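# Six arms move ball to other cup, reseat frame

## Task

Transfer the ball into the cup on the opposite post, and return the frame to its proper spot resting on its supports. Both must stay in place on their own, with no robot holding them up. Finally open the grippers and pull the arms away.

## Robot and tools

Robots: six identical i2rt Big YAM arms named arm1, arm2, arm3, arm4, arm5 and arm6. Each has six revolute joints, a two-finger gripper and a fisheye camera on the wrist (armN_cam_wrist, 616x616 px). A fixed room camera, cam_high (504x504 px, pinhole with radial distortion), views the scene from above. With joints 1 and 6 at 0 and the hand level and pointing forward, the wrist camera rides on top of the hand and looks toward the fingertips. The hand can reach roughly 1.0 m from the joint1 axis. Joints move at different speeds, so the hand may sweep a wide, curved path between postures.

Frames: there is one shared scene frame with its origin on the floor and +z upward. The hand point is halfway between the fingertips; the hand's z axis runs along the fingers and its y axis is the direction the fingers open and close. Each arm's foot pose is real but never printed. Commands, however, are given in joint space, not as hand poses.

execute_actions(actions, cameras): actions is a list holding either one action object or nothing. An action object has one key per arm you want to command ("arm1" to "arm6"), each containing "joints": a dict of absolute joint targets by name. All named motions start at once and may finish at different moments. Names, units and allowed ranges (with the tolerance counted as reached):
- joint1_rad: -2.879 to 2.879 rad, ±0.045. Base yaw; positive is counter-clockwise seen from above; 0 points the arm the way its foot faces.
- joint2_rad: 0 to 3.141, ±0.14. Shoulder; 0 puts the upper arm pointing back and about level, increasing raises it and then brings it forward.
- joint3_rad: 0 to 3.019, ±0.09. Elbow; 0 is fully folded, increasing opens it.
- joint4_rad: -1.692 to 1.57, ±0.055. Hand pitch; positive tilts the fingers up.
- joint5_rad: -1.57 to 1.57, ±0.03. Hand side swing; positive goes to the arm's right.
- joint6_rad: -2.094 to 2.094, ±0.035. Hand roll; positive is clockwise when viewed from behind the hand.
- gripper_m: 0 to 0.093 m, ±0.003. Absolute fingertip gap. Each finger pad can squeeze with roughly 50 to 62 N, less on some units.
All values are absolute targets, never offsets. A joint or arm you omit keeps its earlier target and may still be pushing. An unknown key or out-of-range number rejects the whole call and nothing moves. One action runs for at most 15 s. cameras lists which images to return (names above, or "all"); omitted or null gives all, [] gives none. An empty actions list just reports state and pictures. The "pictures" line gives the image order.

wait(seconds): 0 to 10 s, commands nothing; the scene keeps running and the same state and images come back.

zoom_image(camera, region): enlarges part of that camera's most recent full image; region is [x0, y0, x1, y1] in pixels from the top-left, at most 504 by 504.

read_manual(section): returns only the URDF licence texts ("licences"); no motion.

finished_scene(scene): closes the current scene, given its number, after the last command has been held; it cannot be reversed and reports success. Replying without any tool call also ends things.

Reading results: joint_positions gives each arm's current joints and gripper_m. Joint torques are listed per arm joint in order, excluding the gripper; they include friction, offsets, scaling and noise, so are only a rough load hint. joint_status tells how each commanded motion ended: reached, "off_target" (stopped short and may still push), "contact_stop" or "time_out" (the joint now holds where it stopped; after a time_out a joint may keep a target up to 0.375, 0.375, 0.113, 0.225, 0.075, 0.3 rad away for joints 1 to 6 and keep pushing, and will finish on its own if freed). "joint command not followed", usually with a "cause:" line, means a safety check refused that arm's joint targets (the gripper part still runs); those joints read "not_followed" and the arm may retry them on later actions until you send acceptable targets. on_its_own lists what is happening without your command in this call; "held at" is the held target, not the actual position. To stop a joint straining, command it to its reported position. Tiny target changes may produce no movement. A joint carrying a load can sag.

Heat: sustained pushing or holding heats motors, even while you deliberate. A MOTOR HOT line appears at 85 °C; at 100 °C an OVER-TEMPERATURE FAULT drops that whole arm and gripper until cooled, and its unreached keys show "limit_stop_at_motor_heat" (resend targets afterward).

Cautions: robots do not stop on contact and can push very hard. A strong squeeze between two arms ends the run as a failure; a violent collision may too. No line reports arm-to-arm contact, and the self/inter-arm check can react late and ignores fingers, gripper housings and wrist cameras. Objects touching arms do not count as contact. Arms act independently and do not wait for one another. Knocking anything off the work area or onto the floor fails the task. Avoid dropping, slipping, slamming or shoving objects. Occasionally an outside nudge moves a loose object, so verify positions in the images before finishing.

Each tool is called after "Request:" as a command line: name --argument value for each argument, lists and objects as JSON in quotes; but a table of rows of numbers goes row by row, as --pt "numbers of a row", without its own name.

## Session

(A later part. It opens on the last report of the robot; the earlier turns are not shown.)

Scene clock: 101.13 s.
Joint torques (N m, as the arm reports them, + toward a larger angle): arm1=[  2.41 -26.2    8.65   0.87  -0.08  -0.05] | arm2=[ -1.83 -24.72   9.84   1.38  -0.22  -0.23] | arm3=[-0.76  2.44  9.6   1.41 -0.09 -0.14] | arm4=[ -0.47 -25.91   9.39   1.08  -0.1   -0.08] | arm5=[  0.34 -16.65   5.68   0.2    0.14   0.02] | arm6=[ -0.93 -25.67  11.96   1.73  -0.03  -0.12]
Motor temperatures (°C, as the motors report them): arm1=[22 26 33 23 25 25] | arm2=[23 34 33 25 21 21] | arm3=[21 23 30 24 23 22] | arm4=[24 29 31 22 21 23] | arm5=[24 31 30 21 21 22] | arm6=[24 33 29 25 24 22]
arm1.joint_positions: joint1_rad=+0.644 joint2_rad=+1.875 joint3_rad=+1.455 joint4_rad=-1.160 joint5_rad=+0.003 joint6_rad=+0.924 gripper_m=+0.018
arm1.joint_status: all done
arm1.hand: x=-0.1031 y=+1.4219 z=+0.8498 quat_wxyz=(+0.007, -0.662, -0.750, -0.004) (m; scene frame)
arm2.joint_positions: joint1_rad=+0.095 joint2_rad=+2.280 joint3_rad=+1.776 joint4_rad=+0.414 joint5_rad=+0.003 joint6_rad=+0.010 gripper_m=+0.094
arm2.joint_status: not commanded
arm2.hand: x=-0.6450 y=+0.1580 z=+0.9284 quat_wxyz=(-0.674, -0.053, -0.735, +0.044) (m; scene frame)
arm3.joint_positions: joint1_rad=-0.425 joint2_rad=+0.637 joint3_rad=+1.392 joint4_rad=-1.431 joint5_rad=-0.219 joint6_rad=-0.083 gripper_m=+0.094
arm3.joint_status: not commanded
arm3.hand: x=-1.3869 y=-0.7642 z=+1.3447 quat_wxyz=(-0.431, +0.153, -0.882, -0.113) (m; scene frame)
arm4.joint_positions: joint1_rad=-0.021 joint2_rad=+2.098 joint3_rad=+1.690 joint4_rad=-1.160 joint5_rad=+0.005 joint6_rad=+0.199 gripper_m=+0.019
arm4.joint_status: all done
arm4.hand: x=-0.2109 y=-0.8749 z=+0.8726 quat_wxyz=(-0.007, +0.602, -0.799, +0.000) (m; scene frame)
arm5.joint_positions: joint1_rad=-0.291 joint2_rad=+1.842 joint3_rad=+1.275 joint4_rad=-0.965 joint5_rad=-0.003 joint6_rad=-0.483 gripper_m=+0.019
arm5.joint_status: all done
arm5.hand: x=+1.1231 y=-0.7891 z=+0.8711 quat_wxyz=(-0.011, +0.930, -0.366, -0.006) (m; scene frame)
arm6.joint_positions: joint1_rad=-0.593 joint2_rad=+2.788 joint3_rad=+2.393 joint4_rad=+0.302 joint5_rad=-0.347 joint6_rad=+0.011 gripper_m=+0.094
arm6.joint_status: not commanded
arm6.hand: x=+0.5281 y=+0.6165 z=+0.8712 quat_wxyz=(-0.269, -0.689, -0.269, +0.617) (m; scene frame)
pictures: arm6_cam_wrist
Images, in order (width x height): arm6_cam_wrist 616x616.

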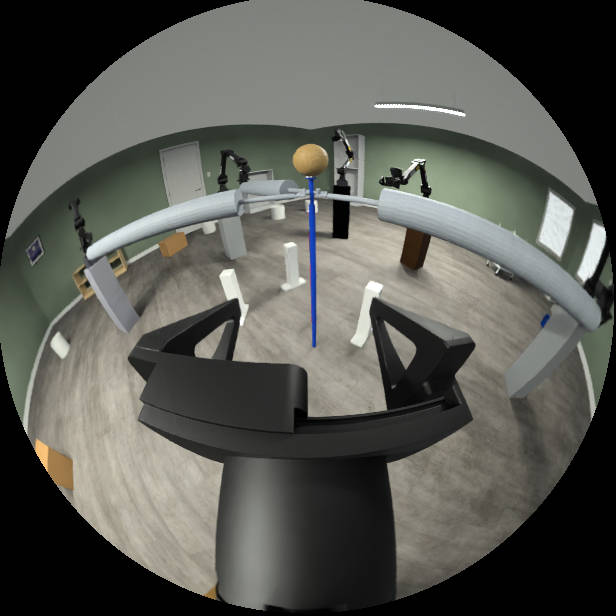

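Request:
execute_actions --actions '[{"arm1":{"joints":{"joint1_rad":0.443,"joint2_rad":1.79,"joint3_rad":1.395,"joint4_rad":-1.11,"joint6_rad":0.72}},"arm4":{"joints":{"joint1_rad":0.116,"joint2_rad":1.9,"joint3_rad":1.398,"joint4_rad":-1.012,"joint6_rad":0.325}},"arm5":{"joints":{"joint1_rad":-0.083,"joint2_rad":1.758,"joint3_rad":1.133,"joint4_rad":-0.9,"joint6_rad":-0.27}}}]' --cameras '[]'

Request:
execute_actions --actions '[{"arm1":{"joints":{"joint1_rad":0.228,"joint2_rad":1.805,"joint3_rad":1.42,"joint4_rad":-1.122,"joint6_rad":0.505}},"arm4":{"joints":{"joint1_rad":0.295,"joint2_rad":1.762,"joint3_rad":1.175,"joint4_rad":-0.938,"joint6_rad":0.5}},"arm5":{"joints":{"joint1_rad":0.15,"joint2_rad":1.732,"joint3_rad":1.097,"joint4_rad":-0.89,"joint6_rad":-0.036}}}]' --cameras '[]'

Request:
execute_actions --actions '[{"arm1":{"joints":{"joint1_rad":0.023,"joint2_rad":1.95,"joint3_rad":1.41,"joint4_rad":-0.96,"joint6_rad":0.301}},"arm4":{"joints":{"joint1_rad":0.522,"joint2_rad":1.832,"joint3_rad":0.992,"joint4_rad":-0.69,"joint6_rad":0.725}},"arm5":{"joints":{"joint1_rad":0.381,"joint2_rad":1.92,"joint3_rad":1.12,"joint4_rad":-0.715,"joint6_rad":0.195}},"arm2":{"joints":{"joint2_rad":1.8,"joint3_rad":1.4}},"arm6":{"joints":{"joint2_rad":2.2,"joint3_rad":1.8}}}]' --cameras '[]'

Request:
execute_actions --actions '[{"arm1":{"joints":{"joint2_rad":2.135,"joint3_rad":1.365,"joint4_rad":-0.738}},"arm4":{"joints":{"joint2_rad":2.092,"joint3_rad":0.992,"joint4_rad":-0.428}},"arm5":{"joints":{"joint2_rad":2.165,"joint3_rad":1.133,"joint4_rad":-0.482}}}]' --cameras '[]'

Request:
execute_actions --actions '[{"arm1":{"joints":{"joint2_rad":2.36,"joint3_rad":1.415,"joint4_rad":-0.558}},"arm4":{"joints":{"joint2_rad":2.38,"joint3_rad":1.083,"joint4_rad":-0.228}},"arm5":{"joints":{"joint2_rad":2.435,"joint3_rad":1.235,"joint4_rad":-0.31}}}]' --cameras '[]'

Request:
execute_actions --actions '[{"arm1":{"joints":{"joint2_rad":2.63,"joint3_rad":1.558,"joint4_rad":-0.435}},"arm4":{"joints":{"joint2_rad":2.692,"joint3_rad":1.27,"joint4_rad":-0.104}},"arm5":{"joints":{"joint2_rad":2.735,"joint3_rad":1.433,"joint4_rad":-0.21}}}]' --cameras '["cam_high"]'

Scene clock: 121.60 s.
Joint torques (N m, as the arm reports them, + toward a larger angle): arm1=[  3.73 -26.43   8.51   0.62  -0.06  -0.04] | arm2=[ -1.5  -25.14   9.7    1.45  -0.21  -0.19] | arm3=[-0.76  2.4   9.61  1.41 -0.09 -0.14] | arm4=[ -0.52 -22.63   9.07   1.11   0.23  -0.08] | arm5=[ -0.53 -17.04   5.18  -0.32   0.07  -0.05] | arm6=[ -0.74 -24.54  11.8    1.93  -0.02  -0.16]
Motor temperatures (°C, as the motors report them): arm1=[22 26 31 23 25 25] | arm2=[23 34 33 25 21 21] | arm3=[21 23 30 24 23 22] | arm4=[24 30 30 22 21 23] | arm5=[24 31 30 21 21 22] | arm6=[24 34 29 25 24 22]
arm1.joint_positions: joint1_rad=+0.430 joint2_rad=+1.852 joint3_rad=+1.373 joint4_rad=-1.110 joint5_rad=+0.004 joint6_rad=+0.708 gripper_m=+0.018
arm1.joint_status: all done
arm1.hand: x=-0.1863 y=+1.3411 z=+0.8323 quat_wxyz=(+0.012, -0.661, -0.751, -0.004) (m; scene frame)
arm2.joint_positions: joint1_rad=+0.095 joint2_rad=+2.280 joint3_rad=+1.776 joint4_rad=+0.414 joint5_rad=+0.003 joint6_rad=+0.010 gripper_m=+0.094
arm2.joint_status: not commanded
arm2.hand: x=-0.6450 y=+0.1580 z=+0.9284 quat_wxyz=(-0.674, -0.053, -0.735, +0.044) (m; scene frame)
arm3.joint_positions: joint1_rad=-0.425 joint2_rad=+0.637 joint3_rad=+1.392 joint4_rad=-1.431 joint5_rad=-0.219 joint6_rad=-0.083 gripper_m=+0.094
arm3.joint_status: not commanded
arm3.hand: x=-1.3869 y=-0.7642 z=+1.3447 quat_wxyz=(-0.431, +0.153, -0.882, -0.113) (m; scene frame)
arm4.joint_positions: joint1_rad=+0.115 joint2_rad=+1.940 joint3_rad=+1.380 joint4_rad=-1.027 joint5_rad=-0.001 joint6_rad=+0.334 gripper_m=+0.019
arm4.joint_status: all done
arm4.hand: x=-0.2918 y=-0.9547 z=+0.8558 quat_wxyz=(+0.001, +0.602, -0.799, +0.006) (m; scene frame)
arm5.joint_positions: joint1_rad=-0.076 joint2_rad=+1.789 joint3_rad=+1.138 joint4_rad=-0.886 joint5_rad=-0.002 joint6_rad=-0.269 gripper_m=+0.019
arm5.joint_status: all done
arm5.hand: x=+1.0429 y=-0.8694 z=+0.8530 quat_wxyz=(-0.007, +0.931, -0.366, -0.006) (m; scene frame)
arm6.joint_positions: joint1_rad=-0.593 joint2_rad=+2.788 joint3_rad=+2.393 joint4_rad=+0.302 joint5_rad=-0.347 joint6_rad=+0.011 gripper_m=+0.094
arm6.joint_status: not commanded
arm6.hand: x=+0.5281 y=+0.6165 z=+0.8712 quat_wxyz=(-0.269, -0.689, -0.269, +0.617) (m; scene frame)
pictures: none
No camera images: the call's "cameras" was empty. Leave "cameras" out to get every camera's image.

Scene clock: 122.77 s.
Joint torques (N m, as the arm reports them, + toward a larger angle): arm1=[  3.99 -25.17  10.37  -0.18  -0.25   0.07] | arm2=[ -1.79 -25.18   9.65   1.43  -0.23  -0.2 ] | arm3=[-0.78  2.43  9.6   1.39 -0.09 -0.14] | arm4=[ -0.58 -18.85   8.76   0.71   0.32  -0.11] | arm5=[  0.54 -15.87   5.27  -0.74   0.02   0.01] | arm6=[ -1.21 -24.96  11.66   1.99  -0.02  -0.12]
Motor temperatures (°C, as the motors report them): arm1=[22 26 31 23 25 25] | arm2=[23 34 33 25 21 21] | arm3=[21 23 30 24 23 22] | arm4=[24 30 30 22 21 23] | arm5=[24 31 30 21 21 22] | arm6=[24 34 29 25 24 22]
arm1.joint_positions: joint1_rad=+0.213 joint2_rad=+1.852 joint3_rad=+1.374 joint4_rad=-1.109 joint5_rad=+0.006 joint6_rad=+0.489 gripper_m=+0.018
arm1.joint_status: all done
arm1.hand: x=-0.2716 y=+1.2648 z=+0.8313 quat_wxyz=(+0.011, -0.660, -0.752, -0.005) (m; scene frame)
arm2.joint_positions: joint1_rad=+0.095 joint2_rad=+2.280 joint3_rad=+1.776 joint4_rad=+0.414 joint5_rad=+0.003 joint6_rad=+0.010 gripper_m=+0.094
arm2.joint_status: not commanded
arm2.hand: x=-0.6450 y=+0.1580 z=+0.9284 quat_wxyz=(-0.674, -0.053, -0.735, +0.044) (m; scene frame)
arm3.joint_positions: joint1_rad=-0.425 joint2_rad=+0.637 joint3_rad=+1.392 joint4_rad=-1.431 joint5_rad=-0.219 joint6_rad=-0.083 gripper_m=+0.094
arm3.joint_status: not commanded
arm3.hand: x=-1.3869 y=-0.7642 z=+1.3447 quat_wxyz=(-0.431, +0.153, -0.882, -0.113) (m; scene frame)
arm4.joint_positions: joint1_rad=+0.294 joint2_rad=+1.792 joint3_rad=+1.155 joint4_rad=-0.943 joint5_rad=-0.003 joint6_rad=+0.510 gripper_m=+0.019
arm4.joint_status: all done
arm4.hand: x=-0.3727 y=-1.0324 z=+0.8564 quat_wxyz=(-0.001, +0.603, -0.798, +0.003) (m; scene frame)
arm5.joint_positions: joint1_rad=+0.154 joint2_rad=+1.764 joint3_rad=+1.102 joint4_rad=-0.867 joint5_rad=+0.000 joint6_rad=-0.041 gripper_m=+0.019
arm5.joint_status: all done
arm5.hand: x=+0.9628 y=-0.9442 z=+0.8534 quat_wxyz=(-0.006, +0.931, -0.365, -0.012) (m; scene frame)
arm6.joint_positions: joint1_rad=-0.593 joint2_rad=+2.788 joint3_rad=+2.393 joint4_rad=+0.302 joint5_rad=-0.347 joint6_rad=+0.011 gripper_m=+0.094
arm6.joint_status: not commanded
arm6.hand: x=+0.5281 y=+0.6165 z=+0.8712 quat_wxyz=(-0.269, -0.689, -0.269, +0.617) (m; scene frame)
pictures: none
No camera images: the call's "cameras" was empty. Leave "cameras" out to get every camera's image.

Scene clock: 124.60 s.
Joint torques (N m, as the arm reports them, + toward a larger angle): arm1=[  3.22 -27.53   8.5   -0.4   -0.22   0.02] | arm2=[ -1.27 -19.74   8.19   1.65  -0.21  -0.17] | arm3=[-0.74  2.39  9.61  1.42 -0.09 -0.14] | arm4=[ -0.8  -18.34   6.92   0.66   0.49  -0.11] | arm5=[ -0.44 -16.88   5.32  -0.48  -0.06   0.09] | arm6=[ -0.7  -21.25  11.1    2.14  -0.03  -0.16]
Motor temperatures (°C, as the motors report them): arm1=[22 26 31 23 25 25] | arm2=[23 34 33 25 21 21] | arm3=[21 23 30 24 23 22] | arm4=[24 30 29 22 21 23] | arm5=[24 31 29 21 21 22] | arm6=[24 34 29 25 24 22]
arm1.joint_positions: joint1_rad=+0.013 joint2_rad=+2.014 joint3_rad=+1.379 joint4_rad=-0.939 joint5_rad=+0.005 joint6_rad=+0.287 gripper_m=+0.018
arm1.joint_status: all done
arm1.hand: x=-0.3529 y=+1.1911 z=+0.7472 quat_wxyz=(+0.005, -0.659, -0.752, -0.004) (m; scene frame)
arm2.joint_positions: joint1_rad=+0.095 joint2_rad=+1.791 joint3_rad=+1.405 joint4_rad=+0.407 joint5_rad=+0.003 joint6_rad=+0.010 gripper_m=+0.094
arm2.joint_status: all done
arm2.hand: x=-0.7730 y=+0.1757 z=+1.1074 quat_wxyz=(-0.714, -0.050, -0.697, +0.046) (m; scene frame)
arm3.joint_positions: joint1_rad=-0.425 joint2_rad=+0.637 joint3_rad=+1.392 joint4_rad=-1.431 joint5_rad=-0.219 joint6_rad=-0.083 gripper_m=+0.094
arm3.joint_status: not commanded
arm3.hand: x=-1.3869 y=-0.7642 z=+1.3447 quat_wxyz=(-0.431, +0.153, -0.882, -0.113) (m; scene frame)
arm4.joint_positions: joint1_rad=+0.524 joint2_rad=+1.865 joint3_rad=+0.977 joint4_rad=-0.695 joint5_rad=-0.006 joint6_rad=+0.738 gripper_m=+0.019
arm4.joint_status: all done
arm4.hand: x=-0.4567 y=-1.1064 z=+0.7747 quat_wxyz=(+0.000, +0.604, -0.797, +0.005) (m; scene frame)
arm5.joint_positions: joint1_rad=+0.384 joint2_rad=+1.943 joint3_rad=+1.113 joint4_rad=-0.699 joint5_rad=+0.002 joint6_rad=+0.186 gripper_m=+0.019
arm5.joint_status: all done
arm5.hand: x=+0.8811 y=-1.0202 z=+0.7753 quat_wxyz=(-0.003, +0.931, -0.364, -0.012) (m; scene frame)
arm6.joint_positions: joint1_rad=-0.593 joint2_rad=+2.201 joint3_rad=+1.799 joint4_rad=+0.298 joint5_rad=-0.347 joint6_rad=+0.011 gripper_m=+0.094
arm6.joint_status: all done
arm6.hand: x=+0.6204 y=+0.6580 z=+1.0654 quat_wxyz=(-0.268, -0.692, -0.269, +0.613) (m; scene frame)
pictures: none
No camera images: the call's "cameras" was empty. Leave "cameras" out to get every camera's image.

Scene clock: 125.57 s.
Joint torques (N m, as the arm reports them, + toward a larger angle): arm1=[  2.67 -29.32   6.19  -0.38  -0.14   0.  ] | arm2=[ -1.79 -20.11   8.19   1.69  -0.22  -0.21] | arm3=[-0.75  2.4   9.6   1.41 -0.09 -0.14] | arm4=[ -0.1  -19.78   5.01   0.44   0.31  -0.06] | arm5=[  0.32 -17.2    4.42  -0.2   -0.15   0.09] | arm6=[ -1.45 -22.82  11.38   2.17   0.    -0.12]
Motor temperatures (°C, as the motors report them): arm1=[22 26 31 23 25 25] | arm2=[23 34 33 25 21 21] | arm3=[21 23 30 24 23 22] | arm4=[24 29 29 22 21 23] | arm5=[24 31 29 21 21 22] | arm6=[24 34 29 25 24 22]
arm1.joint_positions: joint1_rad=+0.015 joint2_rad=+2.196 joint3_rad=+1.352 joint4_rad=-0.722 joint5_rad=+0.004 joint6_rad=+0.290 gripper_m=+0.018
arm1.joint_status: all done
arm1.hand: x=-0.3508 y=+1.1918 z=+0.6426 quat_wxyz=(+0.001, -0.660, -0.752, -0.003) (m; scene frame)
arm2.joint_positions: joint1_rad=+0.095 joint2_rad=+1.791 joint3_rad=+1.405 joint4_rad=+0.407 joint5_rad=+0.003 joint6_rad=+0.010 gripper_m=+0.094
arm2.joint_status: not commanded
arm2.hand: x=-0.7730 y=+0.1757 z=+1.1074 quat_wxyz=(-0.714, -0.050, -0.697, +0.046) (m; scene frame)
arm3.joint_positions: joint1_rad=-0.425 joint2_rad=+0.637 joint3_rad=+1.392 joint4_rad=-1.431 joint5_rad=-0.219 joint6_rad=-0.083 gripper_m=+0.094
arm3.joint_status: not commanded
arm3.hand: x=-1.3869 y=-0.7642 z=+1.3447 quat_wxyz=(-0.431, +0.153, -0.882, -0.113) (m; scene frame)
arm4.joint_positions: joint1_rad=+0.517 joint2_rad=+2.128 joint3_rad=+0.978 joint4_rad=-0.428 joint5_rad=-0.002 joint6_rad=+0.731 gripper_m=+0.019
arm4.joint_status: all done
arm4.hand: x=-0.4525 y=-1.1048 z=+0.6649 quat_wxyz=(-0.002, +0.604, -0.797, +0.003) (m; scene frame)
arm5.joint_positions: joint1_rad=+0.377 joint2_rad=+2.187 joint3_rad=+1.119 joint4_rad=-0.472 joint5_rad=+0.004 joint6_rad=+0.182 gripper_m=+0.019
arm5.joint_status: all done
arm5.hand: x=+0.8870 y=-1.0198 z=+0.6642 quat_wxyz=(-0.003, +0.931, -0.365, -0.007) (m; scene frame)
arm6.joint_positions: joint1_rad=-0.593 joint2_rad=+2.201 joint3_rad=+1.799 joint4_rad=+0.298 joint5_rad=-0.347 joint6_rad=+0.011 gripper_m=+0.094
arm6.joint_status: not commanded
arm6.hand: x=+0.6204 y=+0.6580 z=+1.0654 quat_wxyz=(-0.268, -0.692, -0.269, +0.613) (m; scene frame)
pictures: none
No camera images: the call's "cameras" was empty. Leave "cameras" out to get every camera's image.

Scene clock: 126.60 s.
Joint torques (N m, as the arm reports them, + toward a larger angle): arm1=[  3.06 -29.68   5.69   0.3   -0.14  -0.04] | arm2=[ -1.27 -19.82   8.11   1.62  -0.22  -0.18] | arm3=[-0.74  2.39  9.61  1.41 -0.09 -0.14] | arm4=[ -0.35 -20.7    2.84   0.65   0.41  -0.1 ] | arm5=[  1.52 -18.37   2.9    0.12  -0.06   0.07] | arm6=[ -0.43 -21.3   11.32   1.98  -0.06  -0.13]
Motor temperatures (°C, as the motors report them): arm1=[22 27 31 23 25 25] | arm2=[23 34 33 25 21 21] | arm3=[21 23 30 24 23 22] | arm4=[24 29 29 22 21 23] | arm5=[24 31 29 21 21 22] | arm6=[24 34 29 25 24 22]
arm1.joint_positions: joint1_rad=+0.017 joint2_rad=+2.416 joint3_rad=+1.398 joint4_rad=-0.551 joint5_rad=+0.005 joint6_rad=+0.293 gripper_m=+0.018
arm1.joint_status: all done
arm1.hand: x=-0.3502 y=+1.1956 z=+0.5362 quat_wxyz=(+0.003, -0.660, -0.751, -0.003) (m; scene frame)
arm2.joint_positions: joint1_rad=+0.095 joint2_rad=+1.791 joint3_rad=+1.405 joint4_rad=+0.407 joint5_rad=+0.003 joint6_rad=+0.010 gripper_m=+0.094
arm2.joint_status: not commanded
arm2.hand: x=-0.7730 y=+0.1757 z=+1.1074 quat_wxyz=(-0.714, -0.050, -0.697, +0.046) (m; scene frame)
arm3.joint_positions: joint1_rad=-0.425 joint2_rad=+0.637 joint3_rad=+1.392 joint4_rad=-1.431 joint5_rad=-0.219 joint6_rad=-0.083 gripper_m=+0.094
arm3.joint_status: not commanded
arm3.hand: x=-1.3869 y=-0.7642 z=+1.3447 quat_wxyz=(-0.431, +0.153, -0.882, -0.113) (m; scene frame)
arm4.joint_positions: joint1_rad=+0.520 joint2_rad=+2.413 joint3_rad=+1.078 joint4_rad=-0.232 joint5_rad=-0.004 joint6_rad=+0.736 gripper_m=+0.019
arm4.joint_status: all done
arm4.hand: x=-0.4564 y=-1.0997 z=+0.5582 quat_wxyz=(-0.002, +0.604, -0.797, -0.003) (m; scene frame)
arm5.joint_positions: joint1_rad=+0.378 joint2_rad=+2.454 joint3_rad=+1.225 joint4_rad=-0.309 joint5_rad=+0.002 joint6_rad=+0.184 gripper_m=+0.019
arm5.joint_status: all done
arm5.hand: x=+0.8835 y=-1.0184 z=+0.5567 quat_wxyz=(-0.002, +0.931, -0.365, -0.008) (m; scene frame)
arm6.joint_positions: joint1_rad=-0.593 joint2_rad=+2.201 joint3_rad=+1.799 joint4_rad=+0.298 joint5_rad=-0.347 joint6_rad=+0.011 gripper_m=+0.094
arm6.joint_status: not commanded
arm6.hand: x=+0.6204 y=+0.6580 z=+1.0654 quat_wxyz=(-0.268, -0.692, -0.269, +0.613) (m; scene frame)
pictures: none
No camera images: the call's "cameras" was empty. Leave "cameras" out to get every camera's image.

Scene clock: 127.63 s.
Joint torques (N m, as the arm reports them, + toward a larger angle): arm1=[  2.7  -29.36   4.98   0.48  -0.07  -0.09] | arm2=[ -1.82 -19.39   8.21   1.56  -0.22  -0.21] | arm3=[-0.76  2.41  9.61  1.4  -0.09 -0.14] | arm4=[ -0.67 -20.77   1.52   0.84   0.43  -0.15] | arm5=[  0.7  -19.25   2.27   0.06  -0.03   0.1 ] | arm6=[ -1.83 -20.52  11.38   2.02  -0.04  -0.16]
Motor temperatures (°C, as the motors report them): arm1=[22 27 31 23 25 25] | arm2=[23 34 33 25 21 21] | arm3=[21 23 30 24 23 22] | arm4=[24 29 29 22 21 23] | arm5=[24 31 29 21 21 22] | arm6=[24 34 29 25 24 22]
arm1.joint_positions: joint1_rad=+0.019 joint2_rad=+2.679 joint3_rad=+1.537 joint4_rad=-0.435 joint5_rad=+0.003 joint6_rad=+0.296 gripper_m=+0.018
arm1.joint_status: all done
arm1.hand: x=-0.3497 y=+1.2003 z=+0.4218 quat_wxyz=(+0.006, -0.660, -0.751, -0.006) (m; scene frame)
arm2.joint_positions: joint1_rad=+0.095 joint2_rad=+1.791 joint3_rad=+1.405 joint4_rad=+0.407 joint5_rad=+0.003 joint6_rad=+0.010 gripper_m=+0.094
arm2.joint_status: not commanded
arm2.hand: x=-0.7730 y=+0.1757 z=+1.1074 quat_wxyz=(-0.714, -0.050, -0.697, +0.046) (m; scene frame)
arm3.joint_positions: joint1_rad=-0.425 joint2_rad=+0.637 joint3_rad=+1.392 joint4_rad=-1.431 joint5_rad=-0.219 joint6_rad=-0.083 gripper_m=+0.094
arm3.joint_status: not commanded
arm3.hand: x=-1.3869 y=-0.7642 z=+1.3447 quat_wxyz=(-0.431, +0.153, -0.882, -0.113) (m; scene frame)
arm4.joint_positions: joint1_rad=+0.525 joint2_rad=+2.716 joint3_rad=+1.272 joint4_rad=-0.113 joint5_rad=-0.005 joint6_rad=+0.741 gripper_m=+0.019
arm4.joint_status: all done
arm4.hand: x=-0.4607 y=-1.0940 z=+0.4437 quat_wxyz=(-0.003, +0.604, -0.797, -0.008) (m; scene frame)
arm5.joint_positions: joint1_rad=+0.379 joint2_rad=+2.750 joint3_rad=+1.424 joint4_rad=-0.213 joint5_rad=+0.001 joint6_rad=+0.185 gripper_m=+0.019
arm5.joint_status: all done
arm5.hand: x=+0.8804 y=-1.0173 z=+0.4402 quat_wxyz=(-0.001, +0.931, -0.365, -0.008) (m; scene frame)
arm6.joint_positions: joint1_rad=-0.593 joint2_rad=+2.201 joint3_rad=+1.799 joint4_rad=+0.298 joint5_rad=-0.347 joint6_rad=+0.011 gripper_m=+0.094
arm6.joint_status: not commanded
arm6.hand: x=+0.6204 y=+0.6580 z=+1.0654 quat_wxyz=(-0.268, -0.692, -0.269, +0.613) (m; scene frame)
pictures: cam_high
Images, in order (width x height): cam_high 504x504.

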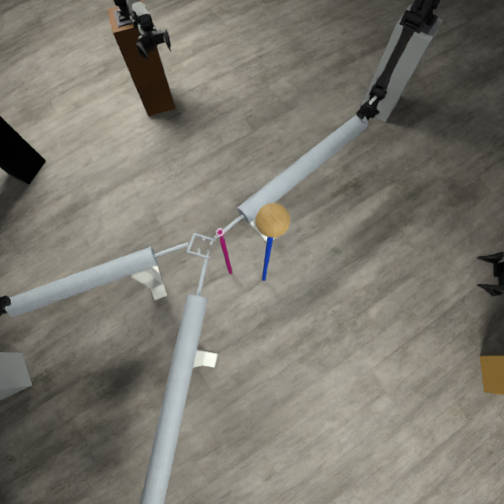

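Release, holding shoulders so fingers don't spring into the beam ends.

Request:
execute_actions --actions '[{"arm1":{"joints":{"joint2_rad":2.675,"joint3_rad":1.53,"gripper_m":0.07}},"arm4":{"joints":{"joint2_rad":2.72,"joint3_rad":1.255,"gripper_m":0.07}},"arm5":{"joints":{"joint2_rad":2.765,"joint3_rad":1.41,"gripper_m":0.07}}}]' --cameras '[]'

Request:
execute_actions --actions '[{"arm1":{"joints":{"joint2_rad":2.38,"joint3_rad":1.33,"joint4_rad":-0.55}},"arm4":{"joints":{"joint2_rad":2.38,"joint3_rad":1.0,"joint4_rad":-0.22}},"arm5":{"joints":{"joint2_rad":2.43,"joint3_rad":1.15,"joint4_rad":-0.3}}}]' --cameras '["cam_high"]'

Request:
finished_scene --scene 2

Scene clock: 131.83 s.
Joint torques (N m, as the arm reports them, + toward a larger angle): arm1=[  1.77 -24.8    3.44   0.47  -0.13  -0.09] | arm2=[ -1.64 -19.6    8.41   1.68  -0.24  -0.17] | arm3=[-0.74  2.38  9.6   1.41 -0.09 -0.14] | arm4=[ -0.75 -18.27   1.24   0.84   0.43  -0.07] | arm5=[  0.52 -16.15   1.08   0.25  -0.05   0.05] | arm6=[ -1.08 -22.17  11.14   1.88  -0.01  -0.18]
Motor temperatures (°C, as the motors report them): arm1=[22 27 31 23 25 25] | arm2=[23 33 33 25 21 21] | arm3=[21 23 31 24 23 22] | arm4=[24 29 28 22 21 23] | arm5=[24 32 29 21 21 22] | arm6=[24 34 29 25 24 22]
arm1.joint_positions: joint1_rad=+0.019 joint2_rad=+2.679 joint3_rad=+1.530 joint4_rad=-0.435 joint5_rad=+0.003 joint6_rad=+0.296 gripper_m=+0.070
arm1.joint_status: all done
arm1.hand: x=-0.3513 y=+1.2040 z=+0.4206 quat_wxyz=(+0.009, -0.660, -0.751, -0.007) (m; scene frame)
arm2.joint_positions: joint1_rad=+0.095 joint2_rad=+1.791 joint3_rad=+1.405 joint4_rad=+0.407 joint5_rad=+0.003 joint6_rad=+0.010 gripper_m=+0.094
arm2.joint_status: not commanded
arm2.hand: x=-0.7730 y=+0.1757 z=+1.1074 quat_wxyz=(-0.714, -0.050, -0.697, +0.046) (m; scene frame)
arm3.joint_positions: joint1_rad=-0.425 joint2_rad=+0.637 joint3_rad=+1.392 joint4_rad=-1.431 joint5_rad=-0.219 joint6_rad=-0.083 gripper_m=+0.094
arm3.joint_status: not commanded
arm3.hand: x=-1.3869 y=-0.7642 z=+1.3447 quat_wxyz=(-0.431, +0.153, -0.882, -0.113) (m; scene frame)
arm4.joint_positions: joint1_rad=+0.525 joint2_rad=+2.717 joint3_rad=+1.260 joint4_rad=-0.113 joint5_rad=-0.004 joint6_rad=+0.733 gripper_m=+0.070
arm4.joint_status: all done
arm4.hand: x=-0.4571 y=-1.1009 z=+0.4430 quat_wxyz=(-0.002, +0.607, -0.795, -0.002) (m; scene frame)
arm5.joint_positions: joint1_rad=+0.379 joint2_rad=+2.750 joint3_rad=+1.416 joint4_rad=-0.213 joint5_rad=+0.001 joint6_rad=+0.187 gripper_m=+0.070
arm5.joint_status: all done
arm5.hand: x=+0.8849 y=-1.0202 z=+0.4391 quat_wxyz=(-0.001, +0.931, -0.366, -0.003) (m; scene frame)
arm6.joint_positions: joint1_rad=-0.593 joint2_rad=+2.201 joint3_rad=+1.799 joint4_rad=+0.298 joint5_rad=-0.347 joint6_rad=+0.011 gripper_m=+0.094
arm6.joint_status: not commanded
arm6.hand: x=+0.6204 y=+0.6580 z=+1.0654 quat_wxyz=(-0.268, -0.692, -0.269, +0.613) (m; scene frame)
pictures: none
No camera images: the call's "cameras" was empty. Leave "cameras" out to get every camera's image.

Scene clock: 133.17 s.
Joint torques (N m, as the arm reports them, + toward a larger angle): arm1=[  2.63 -23.09   4.36  -0.01  -0.11  -0.06] | arm2=[ -1.54 -19.96   8.17   1.65  -0.2   -0.19] | arm3=[-0.71  2.43  9.6   1.4  -0.09 -0.14] | arm4=[ -0.87 -15.91   2.05   0.02   0.4   -0.06] | arm5=[  0.43 -14.94   1.58  -0.11  -0.03   0.07] | arm6=[ -1.72 -22.38  11.26   2.13  -0.03  -0.18]
Motor temperatures (°C, as the motors report them): arm1=[22 27 30 23 25 25] | arm2=[23 33 33 25 21 21] | arm3=[21 23 31 24 23 22] | arm4=[24 29 28 22 21 23] | arm5=[24 32 29 21 21 22] | arm6=[24 34 29 25 24 22]
arm1.joint_positions: joint1_rad=+0.019 joint2_rad=+2.377 joint3_rad=+1.323 joint4_rad=-0.541 joint5_rad=+0.003 joint6_rad=+0.296 gripper_m=+0.070
arm1.joint_status: all done
arm1.hand: x=-0.3600 y=+1.2205 z=+0.5421 quat_wxyz=(+0.014, -0.660, -0.751, -0.010) (m; scene frame)
arm2.joint_positions: joint1_rad=+0.095 joint2_rad=+1.791 joint3_rad=+1.405 joint4_rad=+0.407 joint5_rad=+0.003 joint6_rad=+0.010 gripper_m=+0.094
arm2.joint_status: not commanded
arm2.hand: x=-0.7730 y=+0.1757 z=+1.1074 quat_wxyz=(-0.714, -0.050, -0.697, +0.046) (m; scene frame)
arm3.joint_positions: joint1_rad=-0.425 joint2_rad=+0.637 joint3_rad=+1.392 joint4_rad=-1.431 joint5_rad=-0.219 joint6_rad=-0.083 gripper_m=+0.094
arm3.joint_status: not commanded
arm3.hand: x=-1.3869 y=-0.7642 z=+1.3447 quat_wxyz=(-0.431, +0.153, -0.882, -0.113) (m; scene frame)
arm4.joint_positions: joint1_rad=+0.525 joint2_rad=+2.371 joint3_rad=+1.003 joint4_rad=-0.208 joint5_rad=-0.004 joint6_rad=+0.732 gripper_m=+0.070
arm4.joint_status: all done
arm4.hand: x=-0.4479 y=-1.1212 z=+0.5691 quat_wxyz=(-0.001, +0.607, -0.795, +0.001) (m; scene frame)
arm5.joint_positions: joint1_rad=+0.379 joint2_rad=+2.414 joint3_rad=+1.155 joint4_rad=-0.293 joint5_rad=+0.001 joint6_rad=+0.187 gripper_m=+0.070
arm5.joint_status: all done
arm5.hand: x=+0.9015 y=-1.0304 z=+0.5668 quat_wxyz=(+0.000, +0.931, -0.366, -0.001) (m; scene frame)
arm6.joint_positions: joint1_rad=-0.593 joint2_rad=+2.201 joint3_rad=+1.799 joint4_rad=+0.298 joint5_rad=-0.347 joint6_rad=+0.011 gripper_m=+0.094
arm6.joint_status: not commanded
arm6.hand: x=+0.6204 y=+0.6580 z=+1.0654 quat_wxyz=(-0.268, -0.692, -0.269, +0.613) (m; scene frame)
pictures: cam_high
Images, in order (width x height): cam_high 504x504.

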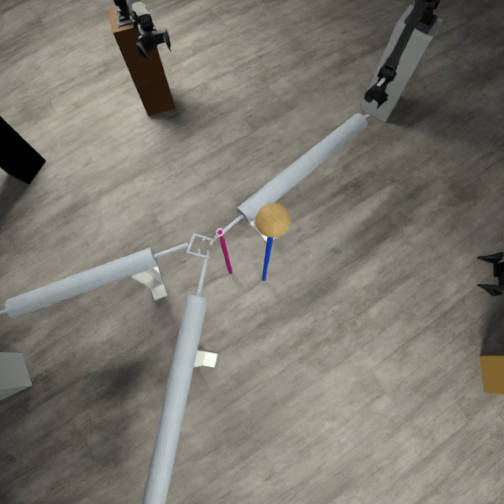

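The scene is finished: the task was done.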